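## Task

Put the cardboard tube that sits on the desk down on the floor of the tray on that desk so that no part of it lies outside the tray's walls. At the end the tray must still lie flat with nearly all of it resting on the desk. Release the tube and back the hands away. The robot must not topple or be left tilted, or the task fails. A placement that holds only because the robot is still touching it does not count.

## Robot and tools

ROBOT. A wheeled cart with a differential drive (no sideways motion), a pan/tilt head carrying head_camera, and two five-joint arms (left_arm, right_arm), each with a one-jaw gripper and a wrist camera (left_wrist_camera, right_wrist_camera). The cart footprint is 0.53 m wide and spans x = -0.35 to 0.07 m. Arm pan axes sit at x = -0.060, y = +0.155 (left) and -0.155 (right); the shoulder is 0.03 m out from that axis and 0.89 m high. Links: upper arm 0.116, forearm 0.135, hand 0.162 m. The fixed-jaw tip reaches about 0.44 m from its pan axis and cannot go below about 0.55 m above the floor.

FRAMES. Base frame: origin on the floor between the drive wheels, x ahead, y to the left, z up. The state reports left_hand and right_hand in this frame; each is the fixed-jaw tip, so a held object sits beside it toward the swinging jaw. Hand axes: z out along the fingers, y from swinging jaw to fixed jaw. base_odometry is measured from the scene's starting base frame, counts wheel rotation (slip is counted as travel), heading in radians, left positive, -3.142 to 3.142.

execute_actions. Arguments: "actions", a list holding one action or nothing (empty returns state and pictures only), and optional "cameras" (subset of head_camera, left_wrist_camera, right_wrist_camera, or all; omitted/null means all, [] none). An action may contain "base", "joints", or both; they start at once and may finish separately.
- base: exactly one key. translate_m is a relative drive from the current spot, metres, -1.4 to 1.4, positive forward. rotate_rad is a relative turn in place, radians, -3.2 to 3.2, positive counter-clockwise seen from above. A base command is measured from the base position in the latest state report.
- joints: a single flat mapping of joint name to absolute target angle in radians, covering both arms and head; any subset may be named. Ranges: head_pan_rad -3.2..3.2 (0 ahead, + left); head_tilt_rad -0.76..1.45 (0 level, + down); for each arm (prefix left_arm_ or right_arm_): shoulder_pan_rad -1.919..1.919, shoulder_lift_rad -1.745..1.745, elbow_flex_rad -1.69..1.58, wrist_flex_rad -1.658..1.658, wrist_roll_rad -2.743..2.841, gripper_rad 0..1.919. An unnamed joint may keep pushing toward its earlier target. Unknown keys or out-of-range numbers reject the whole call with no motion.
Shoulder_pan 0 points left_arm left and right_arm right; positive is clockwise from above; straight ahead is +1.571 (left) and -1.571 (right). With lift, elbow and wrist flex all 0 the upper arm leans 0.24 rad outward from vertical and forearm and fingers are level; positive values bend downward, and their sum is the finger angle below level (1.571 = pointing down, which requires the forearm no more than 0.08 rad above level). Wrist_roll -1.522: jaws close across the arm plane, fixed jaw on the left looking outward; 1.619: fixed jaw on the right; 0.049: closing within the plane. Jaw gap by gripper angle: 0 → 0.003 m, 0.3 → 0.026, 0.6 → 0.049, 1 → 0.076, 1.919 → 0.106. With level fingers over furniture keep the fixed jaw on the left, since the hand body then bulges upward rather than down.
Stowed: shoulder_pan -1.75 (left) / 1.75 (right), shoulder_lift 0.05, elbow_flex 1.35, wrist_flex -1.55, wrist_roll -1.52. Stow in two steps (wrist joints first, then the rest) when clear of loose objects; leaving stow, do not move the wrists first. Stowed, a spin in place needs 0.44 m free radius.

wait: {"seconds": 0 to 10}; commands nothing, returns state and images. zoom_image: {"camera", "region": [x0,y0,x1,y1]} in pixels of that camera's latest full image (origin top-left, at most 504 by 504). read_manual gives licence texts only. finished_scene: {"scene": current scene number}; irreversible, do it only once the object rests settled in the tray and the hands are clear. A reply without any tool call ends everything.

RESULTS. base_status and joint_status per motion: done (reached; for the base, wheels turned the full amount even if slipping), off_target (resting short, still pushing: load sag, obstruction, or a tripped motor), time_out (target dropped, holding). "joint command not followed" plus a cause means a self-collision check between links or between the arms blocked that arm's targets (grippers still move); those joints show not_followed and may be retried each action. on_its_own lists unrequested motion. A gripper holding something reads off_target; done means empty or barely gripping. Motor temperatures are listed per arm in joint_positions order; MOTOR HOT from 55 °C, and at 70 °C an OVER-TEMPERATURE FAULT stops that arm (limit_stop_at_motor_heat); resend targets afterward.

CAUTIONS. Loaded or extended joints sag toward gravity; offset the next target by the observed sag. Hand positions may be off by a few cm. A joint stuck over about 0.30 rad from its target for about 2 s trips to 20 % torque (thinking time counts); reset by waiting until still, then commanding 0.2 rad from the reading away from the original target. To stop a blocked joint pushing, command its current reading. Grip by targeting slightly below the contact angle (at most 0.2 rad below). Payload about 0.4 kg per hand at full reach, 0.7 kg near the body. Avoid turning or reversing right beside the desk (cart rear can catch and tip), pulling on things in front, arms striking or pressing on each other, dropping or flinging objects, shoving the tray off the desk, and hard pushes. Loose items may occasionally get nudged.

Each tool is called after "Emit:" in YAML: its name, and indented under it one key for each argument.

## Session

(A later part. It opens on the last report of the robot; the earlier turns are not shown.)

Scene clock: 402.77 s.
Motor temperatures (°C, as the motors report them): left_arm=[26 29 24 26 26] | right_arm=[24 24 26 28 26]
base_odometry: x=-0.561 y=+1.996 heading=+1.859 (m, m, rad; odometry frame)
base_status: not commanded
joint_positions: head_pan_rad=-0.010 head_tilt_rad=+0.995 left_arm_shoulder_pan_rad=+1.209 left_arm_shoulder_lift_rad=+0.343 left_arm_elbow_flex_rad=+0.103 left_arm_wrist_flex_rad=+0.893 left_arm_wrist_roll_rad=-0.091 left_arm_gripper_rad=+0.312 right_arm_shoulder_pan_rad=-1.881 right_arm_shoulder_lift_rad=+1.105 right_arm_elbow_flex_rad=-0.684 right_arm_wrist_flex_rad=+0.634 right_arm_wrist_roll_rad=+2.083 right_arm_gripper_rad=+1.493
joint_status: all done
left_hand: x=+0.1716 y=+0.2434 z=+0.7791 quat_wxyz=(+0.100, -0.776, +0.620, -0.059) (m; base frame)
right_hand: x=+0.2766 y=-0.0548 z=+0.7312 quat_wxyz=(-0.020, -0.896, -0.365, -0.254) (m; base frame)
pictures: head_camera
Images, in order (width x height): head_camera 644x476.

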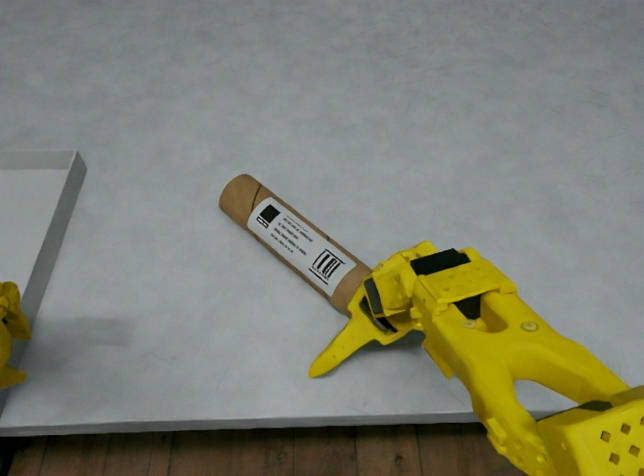

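Emit:
execute_actions:
  actions:
    - {"joints":{"right_arm_gripper_rad":0.32}}
  cameras: ["head_camera"]

Scene clock: 405.13 s.
Motor temperatures (°C, as the motors report them): left_arm=[26 29 24 26 26] | right_arm=[24 24 26 28 26]
base_odometry: x=-0.561 y=+1.996 heading=+1.859 (m, m, rad; odometry frame)
base_status: not commanded
joint_positions: head_pan_rad=-0.010 head_tilt_rad=+0.995 left_arm_shoulder_pan_rad=+1.209 left_arm_shoulder_lift_rad=+0.343 left_arm_elbow_flex_rad=+0.103 left_arm_wrist_flex_rad=+0.893 left_arm_wrist_roll_rad=-0.091 left_arm_gripper_rad=+0.312 right_arm_shoulder_pan_rad=-1.887 right_arm_shoulder_lift_rad=+1.096 right_arm_elbow_flex_rad=-0.708 right_arm_wrist_flex_rad=+0.629 right_arm_wrist_roll_rad=+2.083 right_arm_gripper_rad=+0.511
joint_status: right_arm_gripper_rad off_target (ended at +0.511, target +0.320)
left_hand: x=+0.1716 y=+0.2434 z=+0.7791 quat_wxyz=(+0.100, -0.776, +0.620, -0.059) (m; base frame)
right_hand: x=+0.2823 y=-0.0507 z=+0.7398 quat_wxyz=(-0.020, -0.890, -0.365, -0.273) (m; base frame)
pictures: head_camera
Images, in order (width x height): head_camera 644x476.

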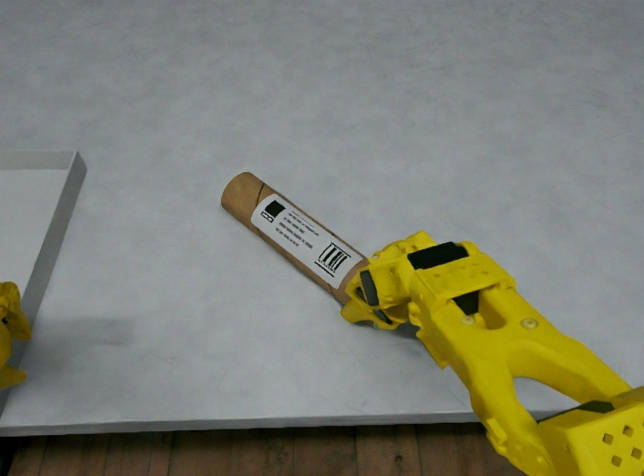

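Emit:
execute_actions:
  actions:
    - {"joints":{"right_arm_shoulder_lift_rad":0.4,"right_arm_elbow_flex_rad":-0.2,"right_arm_wrist_flex_rad":1.15,"right_arm_wrist_roll_rad":2.8}}
  cameras: ["head_camera"]

Scene clock: 410.67 s.
Motor temperatures (°C, as the motors report them): left_arm=[26 29 24 26 26] | right_arm=[24 24 27 28 26]
base_odometry: x=-0.561 y=+1.996 heading=+1.859 (m, m, rad; odometry frame)
base_status: not commanded
joint_positions: head_pan_rad=-0.010 head_tilt_rad=+0.995 left_arm_shoulder_pan_rad=+1.209 left_arm_shoulder_lift_rad=+0.343 left_arm_elbow_flex_rad=+0.103 left_arm_wrist_flex_rad=+0.893 left_arm_wrist_roll_rad=-0.091 left_arm_gripper_rad=+0.312 right_arm_shoulder_pan_rad=-1.887 right_arm_shoulder_lift_rad=+0.456 right_arm_elbow_flex_rad=-0.199 right_arm_wrist_flex_rad=+1.140 right_arm_wrist_roll_rad=+2.792 right_arm_gripper_rad=+0.521
joint_status: all done
left_hand: x=+0.1716 y=+0.2434 z=+0.7791 quat_wxyz=(+0.100, -0.776, +0.620, -0.059) (m; base frame)
right_hand: x=+0.1994 y=-0.0734 z=+0.7966 quat_wxyz=(-0.036, -0.733, -0.675, -0.079) (m; base frame)
pictures: head_camera
Images, in order (width x height): head_camera 644x476.

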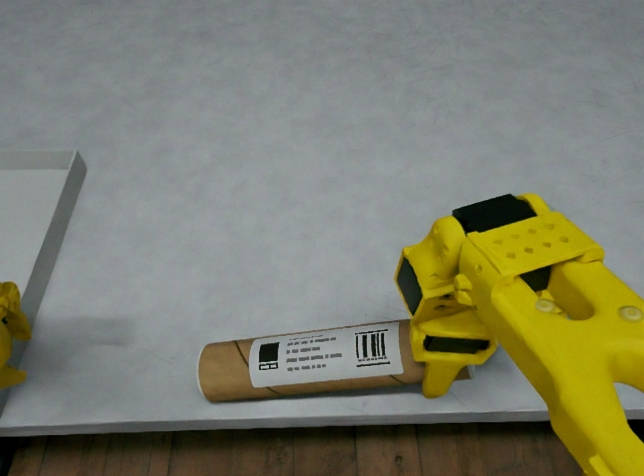

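Emit:
execute_actions:
  actions:
    - {"joints":{"right_arm_shoulder_lift_rad":0.66,"right_arm_elbow_flex_rad":-0.33}}
  cameras: ["head_camera"]

Scene clock: 414.53 s.
Motor temperatures (°C, as the motors report them): left_arm=[26 29 24 26 26] | right_arm=[24 24 27 28 26]
base_odometry: x=-0.561 y=+1.996 heading=+1.859 (m, m, rad; odometry frame)
base_status: not commanded
joint_positions: head_pan_rad=-0.010 head_tilt_rad=+0.995 left_arm_shoulder_pan_rad=+1.209 left_arm_shoulder_lift_rad=+0.343 left_arm_elbow_flex_rad=+0.103 left_arm_wrist_flex_rad=+0.893 left_arm_wrist_roll_rad=-0.091 left_arm_gripper_rad=+0.312 right_arm_shoulder_pan_rad=-1.887 right_arm_shoulder_lift_rad=+0.665 right_arm_elbow_flex_rad=-0.313 right_arm_wrist_flex_rad=+1.140 right_arm_wrist_roll_rad=+2.792 right_arm_gripper_rad=+0.521
joint_status: all done
left_hand: x=+0.1716 y=+0.2434 z=+0.7791 quat_wxyz=(+0.100, -0.776, +0.620, -0.059) (m; base frame)
right_hand: x=+0.1978 y=-0.0739 z=+0.7642 quat_wxyz=(-0.016, -0.735, -0.677, -0.036) (m; base frame)
pictures: head_camera
Images, in order (width x height): head_camera 644x476.

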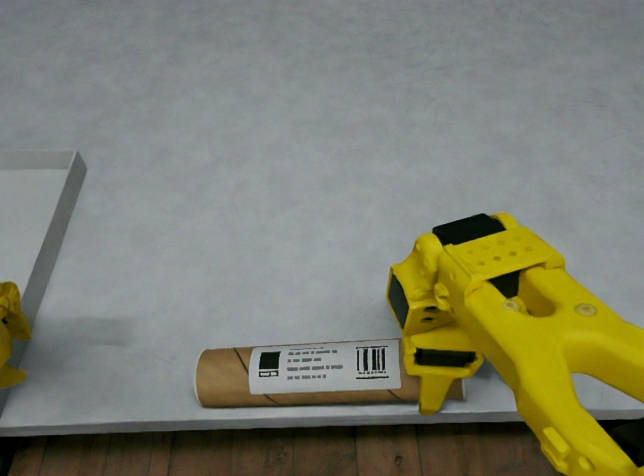

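Emit:
execute_actions:
  actions:
    - {"joints":{"right_arm_shoulder_lift_rad":0.93,"right_arm_elbow_flex_rad":-0.72,"right_arm_wrist_flex_rad":1.05}}
  cameras: ["head_camera"]

Scene clock: 418.80 s.
Motor temperatures (°C, as the motors report them): left_arm=[26 29 24 26 26] | right_arm=[24 24 27 28 26]
base_odometry: x=-0.561 y=+1.996 heading=+1.859 (m, m, rad; odometry frame)
base_status: not commanded
joint_positions: head_pan_rad=-0.010 head_tilt_rad=+0.995 left_arm_shoulder_pan_rad=+1.209 left_arm_shoulder_lift_rad=+0.343 left_arm_elbow_flex_rad=+0.103 left_arm_wrist_flex_rad=+0.893 left_arm_wrist_roll_rad=-0.091 left_arm_gripper_rad=+0.312 right_arm_shoulder_pan_rad=-1.887 right_arm_shoulder_lift_rad=+0.952 right_arm_elbow_flex_rad=-0.684 right_arm_wrist_flex_rad=+1.060 right_arm_wrist_roll_rad=+2.793 right_arm_gripper_rad=+0.521
joint_status: all done
left_hand: x=+0.1716 y=+0.2434 z=+0.7791 quat_wxyz=(+0.100, -0.776, +0.620, -0.059) (m; base frame)
right_hand: x=+0.2408 y=-0.0599 z=+0.7517 quat_wxyz=(-0.050, -0.730, -0.673, -0.110) (m; base frame)
pictures: head_camera
Images, in order (width x height): head_camera 644x476.

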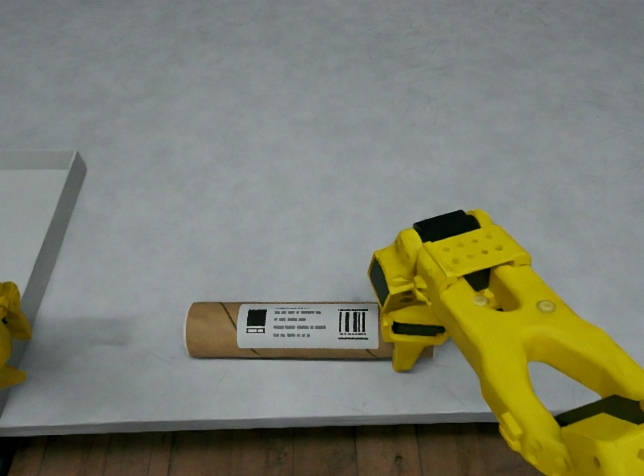

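Good. Release and withdraw the right arm.

Emit:
execute_actions:
  actions:
    - {"joints":{"right_arm_gripper_rad":1.2}}
  cameras: []

Emit:
execute_actions:
  actions:
    - {"joints":{"right_arm_shoulder_lift_rad":0.5,"right_arm_shoulder_pan_rad":-1.0}}
  cameras: ["head_camera"]

Scene clock: 421.90 s.
Motor temperatures (°C, as the motors report them): left_arm=[26 29 24 26 26] | right_arm=[24 24 27 28 26]
base_odometry: x=-0.561 y=+1.996 heading=+1.859 (m, m, rad; odometry frame)
base_status: not commanded
joint_positions: head_pan_rad=-0.010 head_tilt_rad=+0.995 left_arm_shoulder_pan_rad=+1.209 left_arm_shoulder_lift_rad=+0.343 left_arm_elbow_flex_rad=+0.103 left_arm_wrist_flex_rad=+0.893 left_arm_wrist_roll_rad=-0.091 left_arm_gripper_rad=+0.312 right_arm_shoulder_pan_rad=-1.887 right_arm_shoulder_lift_rad=+0.953 right_arm_elbow_flex_rad=-0.685 right_arm_wrist_flex_rad=+1.060 right_arm_wrist_roll_rad=+2.793 right_arm_gripper_rad=+1.192
joint_status: all done
left_hand: x=+0.1716 y=+0.2434 z=+0.7791 quat_wxyz=(+0.100, -0.776, +0.620, -0.059) (m; base frame)
right_hand: x=+0.2409 y=-0.0599 z=+0.7516 quat_wxyz=(-0.050, -0.730, -0.673, -0.110) (m; base frame)
pictures: none
No camera images: the call's "cameras" was empty. Leave "cameras" out to get every camera's image.

Scene clock: 423.27 s.
Motor temperatures (°C, as the motors report them): left_arm=[26 29 24 26 26] | right_arm=[24 24 27 28 26]
base_odometry: x=-0.561 y=+1.996 heading=+1.859 (m, m, rad; odometry frame)
base_status: not commanded
joint_positions: head_pan_rad=-0.010 head_tilt_rad=+0.995 left_arm_shoulder_pan_rad=+1.209 left_arm_shoulder_lift_rad=+0.343 left_arm_elbow_flex_rad=+0.103 left_arm_wrist_flex_rad=+0.893 left_arm_wrist_roll_rad=-0.091 left_arm_gripper_rad=+0.312 right_arm_shoulder_pan_rad=-1.005 right_arm_shoulder_lift_rad=+0.556 right_arm_elbow_flex_rad=-0.685 right_arm_wrist_flex_rad=+1.060 right_arm_wrist_roll_rad=+2.793 right_arm_gripper_rad=+1.193
joint_status: all done
left_hand: x=+0.1716 y=+0.2434 z=+0.7791 quat_wxyz=(+0.100, -0.776, +0.620, -0.059) (m; base frame)
right_hand: x=+0.2325 y=-0.3445 z=+0.8730 quat_wxyz=(-0.240, -0.906, -0.284, -0.203) (m; base frame)
pictures: head_camera
Images, in order (width x height): head_camera 644x476.

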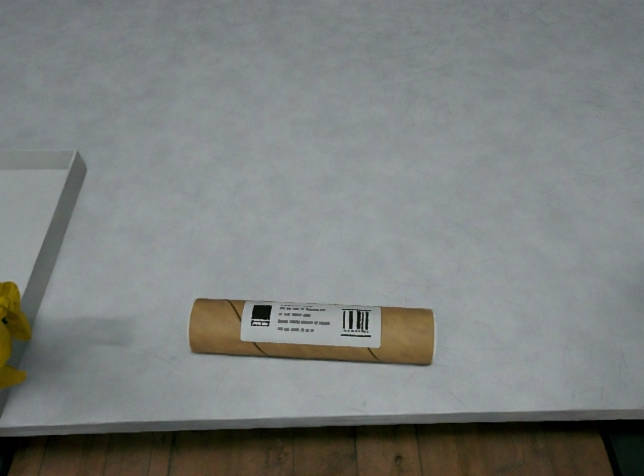

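Emit:
execute_actions:
  actions:
    - {"joints":{"left_arm_shoulder_pan_rad":1.88,"left_arm_shoulder_lift_rad":0.4,"left_arm_elbow_flex_rad":-0.2,"left_arm_wrist_flex_rad":1.15,"left_arm_wrist_roll_rad":0.43,"left_arm_gripper_rad":1.5}}
  cameras: ["head_camera","left_wrist_camera"]

Scene clock: 429.80 s.
Motor temperatures (°C, as the motors report them): left_arm=[26 29 24 26 26] | right_arm=[24 24 27 28 26]
base_odometry: x=-0.561 y=+1.996 heading=+1.859 (m, m, rad; odometry frame)
base_status: not commanded
joint_positions: head_pan_rad=-0.010 head_tilt_rad=+0.995 left_arm_shoulder_pan_rad=+1.872 left_arm_shoulder_lift_rad=+0.415 left_arm_elbow_flex_rad=-0.163 left_arm_wrist_flex_rad=+1.143 left_arm_wrist_roll_rad=+0.421 left_arm_gripper_rad=+1.487 right_arm_shoulder_pan_rad=-1.005 right_arm_shoulder_lift_rad=+0.556 right_arm_elbow_flex_rad=-0.685 right_arm_wrist_flex_rad=+1.060 right_arm_wrist_roll_rad=+2.793 right_arm_gripper_rad=+1.193
joint_status: all done
left_hand: x=+0.1818 y=+0.0766 z=+0.7977 quat_wxyz=(+0.038, -0.729, +0.679, -0.079) (m; base frame)
right_hand: x=+0.2325 y=-0.3445 z=+0.8730 quat_wxyz=(-0.240, -0.906, -0.284, -0.203) (m; base frame)
pictures: head_camera, left_wrist_camera
Images, in order (width x height): head_camera 644x476, left_wrist_camera 644x476.

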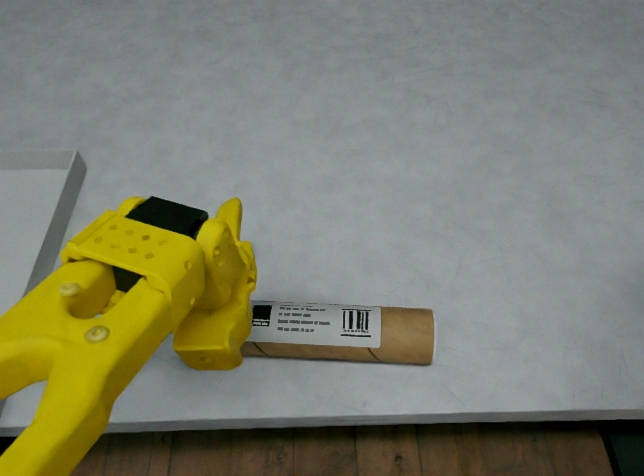

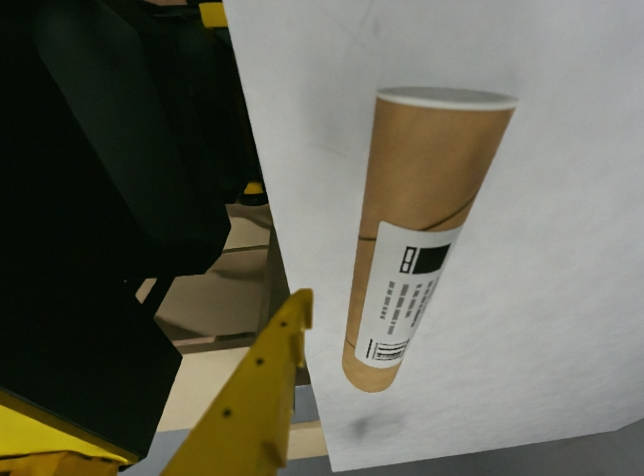

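Emit:
execute_actions:
  actions:
    - {"joints":{"left_arm_shoulder_lift_rad":0.76,"left_arm_elbow_flex_rad":-0.36}}
  cameras: ["left_wrist_camera"]

Scene clock: 432.90 s.
Motor temperatures (°C, as the motors report them): left_arm=[26 29 24 26 26] | right_arm=[24 24 27 28 26]
base_odometry: x=-0.561 y=+1.996 heading=+1.859 (m, m, rad; odometry frame)
base_status: not commanded
joint_positions: head_pan_rad=-0.010 head_tilt_rad=+0.995 left_arm_shoulder_pan_rad=+1.872 left_arm_shoulder_lift_rad=+0.777 left_arm_elbow_flex_rad=-0.325 left_arm_wrist_flex_rad=+1.143 left_arm_wrist_roll_rad=+0.421 left_arm_gripper_rad=+1.487 right_arm_shoulder_pan_rad=-1.005 right_arm_shoulder_lift_rad=+0.556 right_arm_elbow_flex_rad=-0.685 right_arm_wrist_flex_rad=+1.060 right_arm_wrist_roll_rad=+2.793 right_arm_gripper_rad=+1.193
joint_status: all done
left_hand: x=+0.1700 y=+0.0802 z=+0.7400 quat_wxyz=(-0.005, -0.732, +0.681, +0.011) (m; base frame)
right_hand: x=+0.2325 y=-0.3445 z=+0.8730 quat_wxyz=(-0.240, -0.906, -0.284, -0.203) (m; base frame)
pictures: left_wrist_camera
Images, in order (width x height): left_wrist_camera 644x476.

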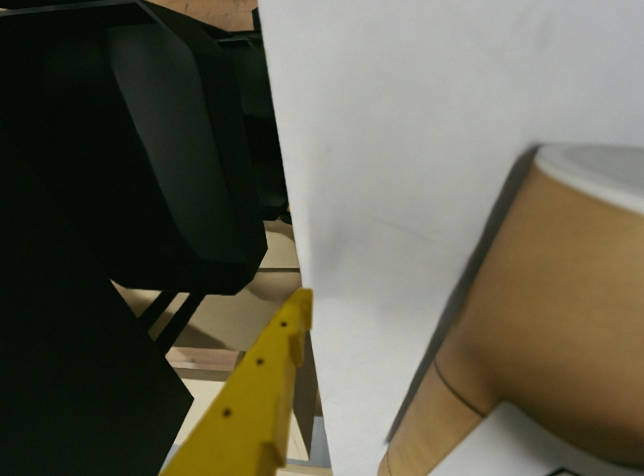

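Emit:
execute_actions:
  actions:
    - {"joints":{"left_arm_wrist_flex_rad":1.02}}
  cameras: []

Emit:
execute_actions:
  actions:
    - {"joints":{"left_arm_gripper_rad":0.32}}
  cameras: ["left_wrist_camera"]

Scene clock: 436.27 s.
Motor temperatures (°C, as the motors report them): left_arm=[26 29 24 26 26] | right_arm=[24 24 27 28 26]
base_odometry: x=-0.561 y=+1.996 heading=+1.859 (m, m, rad; odometry frame)
base_status: not commanded
joint_positions: head_pan_rad=-0.010 head_tilt_rad=+0.995 left_arm_shoulder_pan_rad=+1.872 left_arm_shoulder_lift_rad=+0.777 left_arm_elbow_flex_rad=-0.325 left_arm_wrist_flex_rad=+1.030 left_arm_wrist_roll_rad=+0.421 left_arm_gripper_rad=+1.487 right_arm_shoulder_pan_rad=-1.005 right_arm_shoulder_lift_rad=+0.556 right_arm_elbow_flex_rad=-0.685 right_arm_wrist_flex_rad=+1.060 right_arm_wrist_roll_rad=+2.793 right_arm_gripper_rad=+1.193
joint_status: all done
left_hand: x=+0.1874 y=+0.0748 z=+0.7398 quat_wxyz=(+0.019, -0.731, +0.681, -0.040) (m; base frame)
right_hand: x=+0.2325 y=-0.3445 z=+0.8730 quat_wxyz=(-0.240, -0.906, -0.284, -0.203) (m; base frame)
pictures: none
No camera images: the call's "cameras" was empty. Leave "cameras" out to get every camera's image.

Scene clock: 437.40 s.
Motor temperatures (°C, as the motors report them): left_arm=[26 29 24 26 26] | right_arm=[24 24 27 28 26]
base_odometry: x=-0.561 y=+1.996 heading=+1.859 (m, m, rad; odometry frame)
base_status: not commanded
joint_positions: head_pan_rad=-0.010 head_tilt_rad=+0.995 left_arm_shoulder_pan_rad=+1.872 left_arm_shoulder_lift_rad=+0.777 left_arm_elbow_flex_rad=-0.329 left_arm_wrist_flex_rad=+1.028 left_arm_wrist_roll_rad=+0.421 left_arm_gripper_rad=+0.525 right_arm_shoulder_pan_rad=-1.005 right_arm_shoulder_lift_rad=+0.556 right_arm_elbow_flex_rad=-0.685 right_arm_wrist_flex_rad=+1.060 right_arm_wrist_roll_rad=+2.793 right_arm_gripper_rad=+1.193
joint_status: left_arm_gripper_rad off_target (ended at +0.525, target +0.320)
left_hand: x=+0.1882 y=+0.0746 z=+0.7402 quat_wxyz=(+0.020, -0.731, +0.681, -0.042) (m; base frame)
right_hand: x=+0.2325 y=-0.3445 z=+0.8730 quat_wxyz=(-0.240, -0.906, -0.284, -0.203) (m; base frame)
pictures: left_wrist_camera
Images, in order (width x height): left_wrist_camera 644x476.

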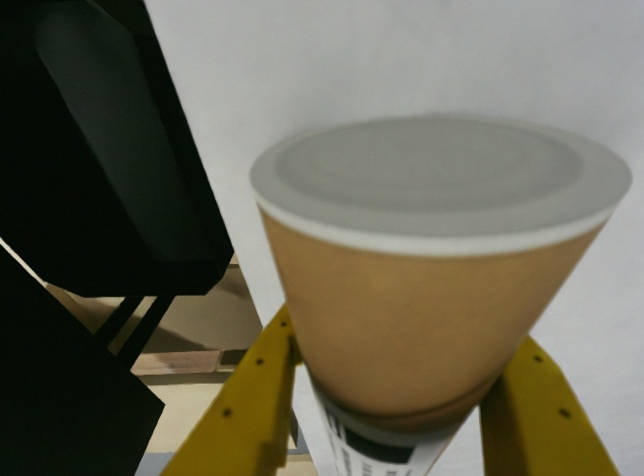

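Emit:
execute_actions:
  actions:
    - {"joints":{"left_arm_shoulder_lift_rad":0.6,"left_arm_elbow_flex_rad":-0.5}}
  cameras: []

Emit:
execute_actions:
  actions:
    - {"joints":{"left_arm_shoulder_pan_rad":0.96,"left_arm_shoulder_lift_rad":0.65,"left_arm_elbow_flex_rad":-0.79,"left_arm_wrist_flex_rad":0.98,"left_arm_wrist_roll_rad":0.75,"head_pan_rad":0.6}}
  cameras: ["head_camera","left_wrist_camera"]

Scene clock: 446.47 s.
Motor temperatures (°C, as the motors report them): left_arm=[26 29 24 26 26] | right_arm=[24 24 27 28 26]
base_odometry: x=-0.561 y=+1.996 heading=+1.859 (m, m, rad; odometry frame)
base_status: not commanded
joint_positions: head_pan_rad=-0.010 head_tilt_rad=+0.995 left_arm_shoulder_pan_rad=+1.872 left_arm_shoulder_lift_rad=+0.656 left_arm_elbow_flex_rad=-0.457 left_arm_wrist_flex_rad=+1.028 left_arm_wrist_roll_rad=+0.421 left_arm_gripper_rad=+0.525 right_arm_shoulder_pan_rad=-1.005 right_arm_shoulder_lift_rad=+0.556 right_arm_elbow_flex_rad=-0.685 right_arm_wrist_flex_rad=+1.060 right_arm_wrist_roll_rad=+2.793 right_arm_gripper_rad=+1.193
joint_status: all done
left_hand: x=+0.2273 y=+0.0624 z=+0.7910 quat_wxyz=(+0.074, -0.721, +0.671, -0.154) (m; base frame)
right_hand: x=+0.2325 y=-0.3445 z=+0.8730 quat_wxyz=(-0.240, -0.906, -0.284, -0.203) (m; base frame)
pictures: none
No camera images: the call's "cameras" was empty. Leave "cameras" out to get every camera's image.

Scene clock: 447.87 s.
Motor temperatures (°C, as the motors report them): left_arm=[26 29 24 26 26] | right_arm=[24 24 27 28 26]
base_odometry: x=-0.561 y=+1.996 heading=+1.859 (m, m, rad; odometry frame)
base_status: not commanded
joint_positions: head_pan_rad=+0.590 head_tilt_rad=+0.995 left_arm_shoulder_pan_rad=+0.968 left_arm_shoulder_lift_rad=+0.676 left_arm_elbow_flex_rad=-0.741 left_arm_wrist_flex_rad=+0.994 left_arm_wrist_roll_rad=+0.740 left_arm_gripper_rad=+0.525 right_arm_shoulder_pan_rad=-1.005 right_arm_shoulder_lift_rad=+0.556 right_arm_elbow_flex_rad=-0.685 right_arm_wrist_flex_rad=+1.060 right_arm_wrist_roll_rad=+2.793 right_arm_gripper_rad=+1.193
joint_status: all done
left_hand: x=+0.2300 y=+0.3480 z=+0.8461 quat_wxyz=(+0.213, -0.940, +0.131, -0.233) (m; base frame)
right_hand: x=+0.2325 y=-0.3445 z=+0.8730 quat_wxyz=(-0.240, -0.906, -0.284, -0.203) (m; base frame)
pictures: head_camera, left_wrist_camera
Images, in order (width x height): head_camera 644x476, left_wrist_camera 644x476.

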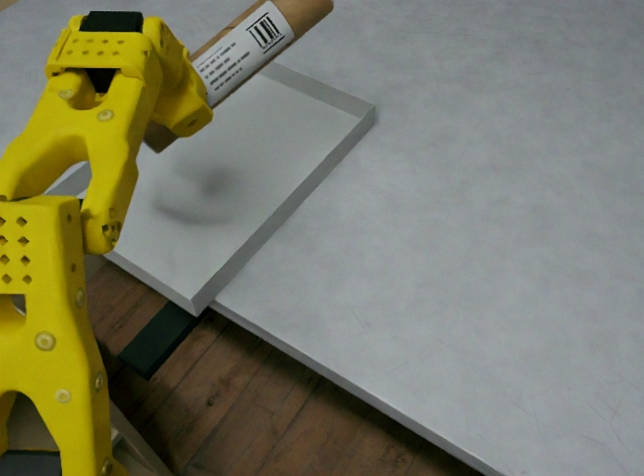

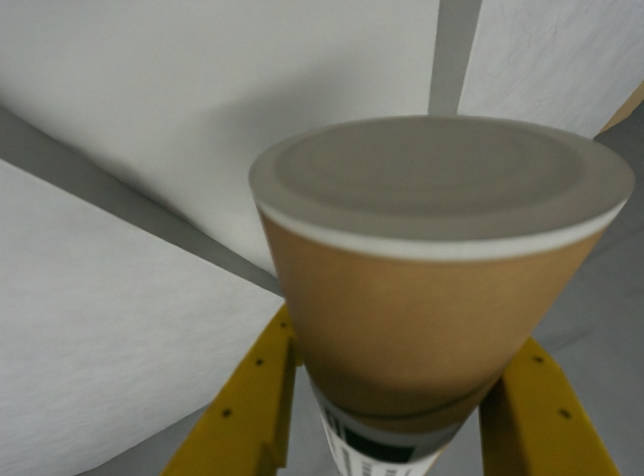

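Emit:
execute_actions:
  actions:
    - {"joints":{"left_arm_shoulder_lift_rad":0.85}}
  cameras: ["head_camera"]

Scene clock: 451.67 s.
Motor temperatures (°C, as the motors report them): left_arm=[26 29 24 26 26] | right_arm=[24 24 27 28 26]
base_odometry: x=-0.561 y=+1.996 heading=+1.859 (m, m, rad; odometry frame)
base_status: not commanded
joint_positions: head_pan_rad=+0.590 head_tilt_rad=+0.995 left_arm_shoulder_pan_rad=+0.968 left_arm_shoulder_lift_rad=+0.879 left_arm_elbow_flex_rad=-0.746 left_arm_wrist_flex_rad=+0.994 left_arm_wrist_roll_rad=+0.740 left_arm_gripper_rad=+0.525 right_arm_shoulder_pan_rad=-1.005 right_arm_shoulder_lift_rad=+0.556 right_arm_elbow_flex_rad=-0.685 right_arm_wrist_flex_rad=+1.060 right_arm_wrist_roll_rad=+2.793 right_arm_gripper_rad=+1.193
joint_status: all done
left_hand: x=+0.2173 y=+0.3392 z=+0.7840 quat_wxyz=(+0.148, -0.966, +0.134, -0.162) (m; base frame)
right_hand: x=+0.2325 y=-0.3445 z=+0.8730 quat_wxyz=(-0.240, -0.906, -0.284, -0.203) (m; base frame)
pictures: head_camera
Images, in order (width x height): head_camera 644x476.

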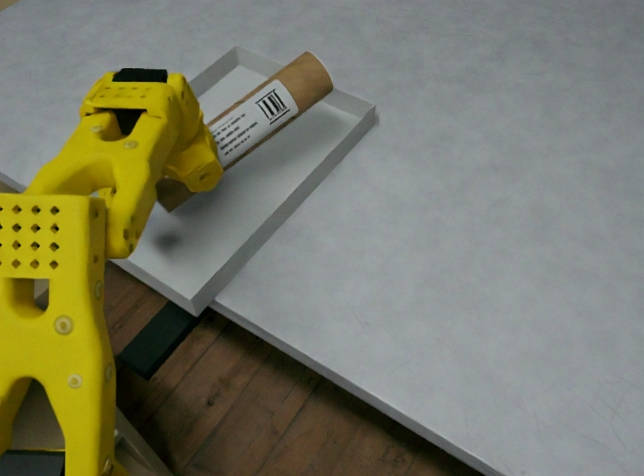

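Emit:
execute_actions:
  actions:
    - {"joints":{"left_arm_shoulder_lift_rad":0.76,"left_arm_wrist_roll_rad":1.05,"left_arm_shoulder_pan_rad":1.06,"left_arm_wrist_flex_rad":1.15}}
  cameras: ["head_camera"]

Scene clock: 455.53 s.
Motor temperatures (°C, as the motors report them): left_arm=[26 29 24 26 26] | right_arm=[24 24 27 28 26]
base_odometry: x=-0.561 y=+1.996 heading=+1.859 (m, m, rad; odometry frame)
base_status: not commanded
joint_positions: head_pan_rad=+0.590 head_tilt_rad=+0.995 left_arm_shoulder_pan_rad=+1.051 left_arm_shoulder_lift_rad=+0.823 left_arm_elbow_flex_rad=-0.746 left_arm_wrist_flex_rad=+1.145 left_arm_wrist_roll_rad=+1.040 left_arm_gripper_rad=+0.525 right_arm_shoulder_pan_rad=-1.005 right_arm_shoulder_lift_rad=+0.556 right_arm_elbow_flex_rad=-0.685 right_arm_wrist_flex_rad=+1.060 right_arm_wrist_roll_rad=+2.793 right_arm_gripper_rad=+1.193
joint_status: all done
left_hand: x=+0.2193 y=+0.3069 z=+0.7924 quat_wxyz=(+0.091, -0.984, +0.030, -0.148) (m; base frame)
right_hand: x=+0.2325 y=-0.3445 z=+0.8730 quat_wxyz=(-0.240, -0.906, -0.284, -0.203) (m; base frame)
pictures: head_camera
Images, in order (width x height): head_camera 644x476.

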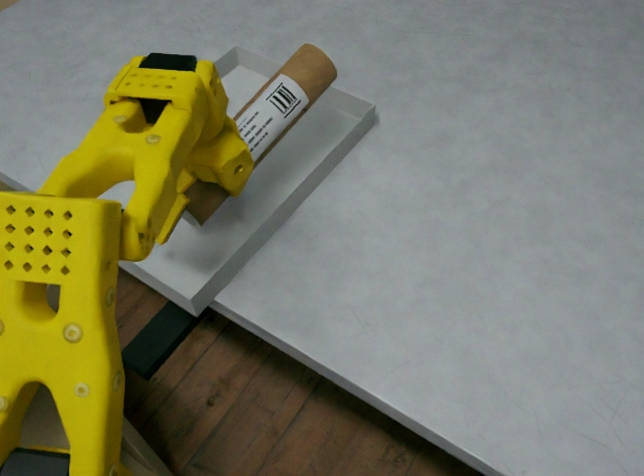

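Emit:
execute_actions:
  actions:
    - {"joints":{"left_arm_shoulder_lift_rad":0.47,"left_arm_elbow_flex_rad":-0.29,"left_arm_wrist_flex_rad":1.01}}
  cameras: ["head_camera"]

Scene clock: 460.67 s.
Motor temperatures (°C, as the motors report them): left_arm=[26 29 25 26 26] | right_arm=[24 24 27 28 26]
base_odometry: x=-0.561 y=+1.996 heading=+1.859 (m, m, rad; odometry frame)
base_status: not commanded
joint_positions: head_pan_rad=+0.590 head_tilt_rad=+0.995 left_arm_shoulder_pan_rad=+1.051 left_arm_shoulder_lift_rad=+0.526 left_arm_elbow_flex_rad=-0.284 left_arm_wrist_flex_rad=+1.023 left_arm_wrist_roll_rad=+1.040 left_arm_gripper_rad=+0.525 right_arm_shoulder_pan_rad=-1.005 right_arm_shoulder_lift_rad=+0.556 right_arm_elbow_flex_rad=-0.685 right_arm_wrist_flex_rad=+1.060 right_arm_wrist_roll_rad=+2.793 right_arm_gripper_rad=+1.193
joint_status: all done
left_hand: x=+0.1931 y=+0.2919 z=+0.7957 quat_wxyz=(+0.080, -0.988, +0.030, -0.130) (m; base frame)
right_hand: x=+0.2325 y=-0.3445 z=+0.8730 quat_wxyz=(-0.240, -0.906, -0.284, -0.203) (m; base frame)
pictures: head_camera
Images, in order (width x height): head_camera 644x476.

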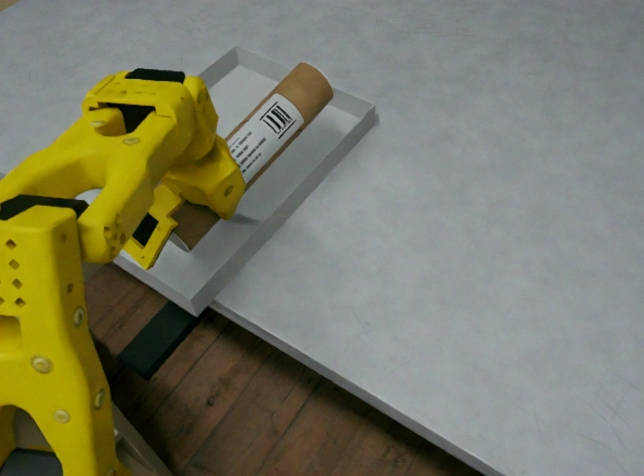

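Better. Lower a bit.

Emit:
execute_actions:
  actions:
    - {"joints":{"left_arm_shoulder_lift_rad":0.58}}
  cameras: ["head_camera"]

Scene clock: 462.57 s.
Motor temperatures (°C, as the motors report them): left_arm=[26 29 25 26 26] | right_arm=[24 24 27 28 26]
base_odometry: x=-0.561 y=+1.996 heading=+1.859 (m, m, rad; odometry frame)
base_status: not commanded
joint_positions: head_pan_rad=+0.590 head_tilt_rad=+0.995 left_arm_shoulder_pan_rad=+1.051 left_arm_shoulder_lift_rad=+0.601 left_arm_elbow_flex_rad=-0.284 left_arm_wrist_flex_rad=+1.022 left_arm_wrist_roll_rad=+1.040 left_arm_gripper_rad=+0.525 right_arm_shoulder_pan_rad=-1.005 right_arm_shoulder_lift_rad=+0.556 right_arm_elbow_flex_rad=-0.685 right_arm_wrist_flex_rad=+1.060 right_arm_wrist_roll_rad=+2.793 right_arm_gripper_rad=+1.193
joint_status: all done
left_hand: x=+0.1863 y=+0.2880 z=+0.7767 quat_wxyz=(+0.060, -0.993, +0.030, -0.099) (m; base frame)
right_hand: x=+0.2325 y=-0.3445 z=+0.8730 quat_wxyz=(-0.240, -0.906, -0.284, -0.203) (m; base frame)
pictures: head_camera
Images, in order (width x height): head_camera 644x476.

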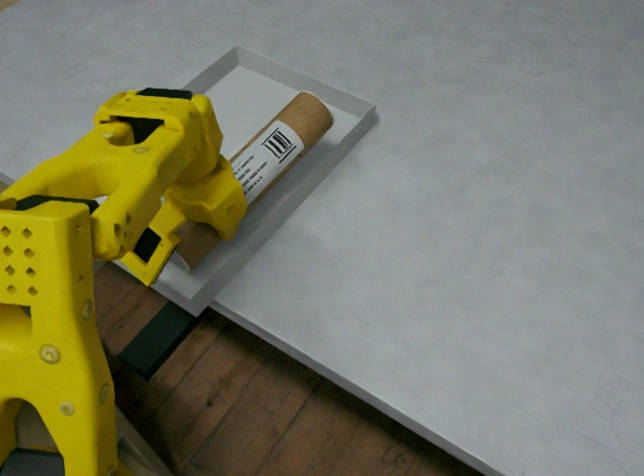

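Inside. Release gently and lift away.

Emit:
execute_actions:
  actions:
    - {"joints":{"left_arm_gripper_rad":0.9}}
  cameras: []

Emit:
execute_actions:
  actions:
    - {"joints":{"left_arm_shoulder_lift_rad":0.1,"left_arm_elbow_flex_rad":0.0}}
  cameras: ["head_camera"]

Scene clock: 465.97 s.
Motor temperatures (°C, as the motors report them): left_arm=[26 29 25 26 26] | right_arm=[24 24 27 28 26]
base_odometry: x=-0.561 y=+1.996 heading=+1.859 (m, m, rad; odometry frame)
base_status: not commanded
joint_positions: head_pan_rad=+0.590 head_tilt_rad=+0.995 left_arm_shoulder_pan_rad=+1.051 left_arm_shoulder_lift_rad=+0.601 left_arm_elbow_flex_rad=-0.284 left_arm_wrist_flex_rad=+1.020 left_arm_wrist_roll_rad=+1.040 left_arm_gripper_rad=+0.886 right_arm_shoulder_pan_rad=-1.005 right_arm_shoulder_lift_rad=+0.556 right_arm_elbow_flex_rad=-0.685 right_arm_wrist_flex_rad=+1.060 right_arm_wrist_roll_rad=+2.793 right_arm_gripper_rad=+1.193
joint_status: all done
left_hand: x=+0.1865 y=+0.2881 z=+0.7768 quat_wxyz=(+0.061, -0.993, +0.030, -0.099) (m; base frame)
right_hand: x=+0.2325 y=-0.3445 z=+0.8730 quat_wxyz=(-0.240, -0.906, -0.284, -0.203) (m; base frame)
pictures: none
No camera images: the call's "cameras" was empty. Leave "cameras" out to get every camera's image.

Scene clock: 467.07 s.
Motor temperatures (°C, as the motors report them): left_arm=[26 29 25 26 26] | right_arm=[24 24 27 28 26]
base_odometry: x=-0.561 y=+1.996 heading=+1.859 (m, m, rad; odometry frame)
base_status: not commanded
joint_positions: head_pan_rad=+0.590 head_tilt_rad=+0.995 left_arm_shoulder_pan_rad=+1.051 left_arm_shoulder_lift_rad=+0.142 left_arm_elbow_flex_rad=+0.001 left_arm_wrist_flex_rad=+1.020 left_arm_wrist_roll_rad=+1.040 left_arm_gripper_rad=+0.887 right_arm_shoulder_pan_rad=-1.005 right_arm_shoulder_lift_rad=+0.556 right_arm_elbow_flex_rad=-0.685 right_arm_wrist_flex_rad=+1.060 right_arm_wrist_roll_rad=+2.793 right_arm_gripper_rad=+1.193
joint_status: all done
left_hand: x=+0.1761 y=+0.2822 z=+0.8382 quat_wxyz=(+0.106, -0.979, +0.029, -0.172) (m; base frame)
right_hand: x=+0.2325 y=-0.3445 z=+0.8730 quat_wxyz=(-0.240, -0.906, -0.284, -0.203) (m; base frame)
pictures: head_camera
Images, in order (width x height): head_camera 644x476.

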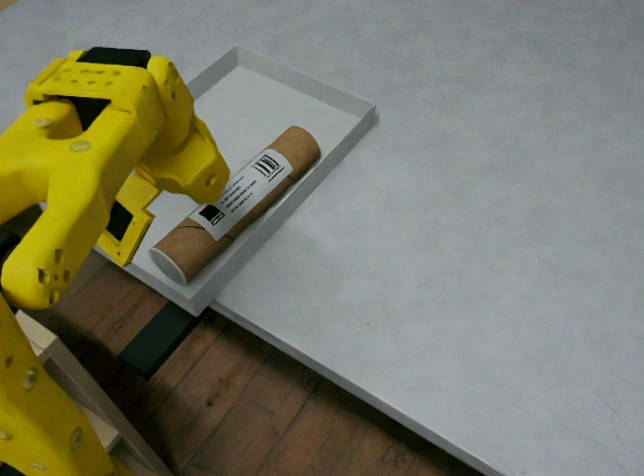

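Emit:
execute_actions:
  actions:
    - {"joints":{"left_arm_shoulder_pan_rad":0.2}}
  cameras: []

Emit:
finished_scene:
  scene: 1

Scene clock: 470.50 s.
Motor temperatures (°C, as the motors report them): left_arm=[26 29 25 26 26] | right_arm=[24 24 27 28 26]
base_odometry: x=-0.561 y=+1.996 heading=+1.859 (m, m, rad; odometry frame)
base_status: not commanded
joint_positions: head_pan_rad=+0.590 head_tilt_rad=+0.995 left_arm_shoulder_pan_rad=+0.209 left_arm_shoulder_lift_rad=+0.142 left_arm_elbow_flex_rad=+0.001 left_arm_wrist_flex_rad=+1.020 left_arm_wrist_roll_rad=+1.040 left_arm_gripper_rad=+0.887 right_arm_shoulder_pan_rad=-1.005 right_arm_shoulder_lift_rad=+0.556 right_arm_elbow_flex_rad=-0.685 right_arm_wrist_flex_rad=+1.060 right_arm_wrist_roll_rad=+2.793 right_arm_gripper_rad=+1.193
joint_status: all done
left_hand: x=+0.0023 y=+0.4158 z=+0.8382 quat_wxyz=(+0.167, -0.905, -0.373, -0.114) (m; base frame)
right_hand: x=+0.2325 y=-0.3445 z=+0.8730 quat_wxyz=(-0.240, -0.906, -0.284, -0.203) (m; base frame)
pictures: none
No camera images: the call's "cameras" was empty. Leave "cameras" out to get every camera's image.

The scene is finished: the task was done.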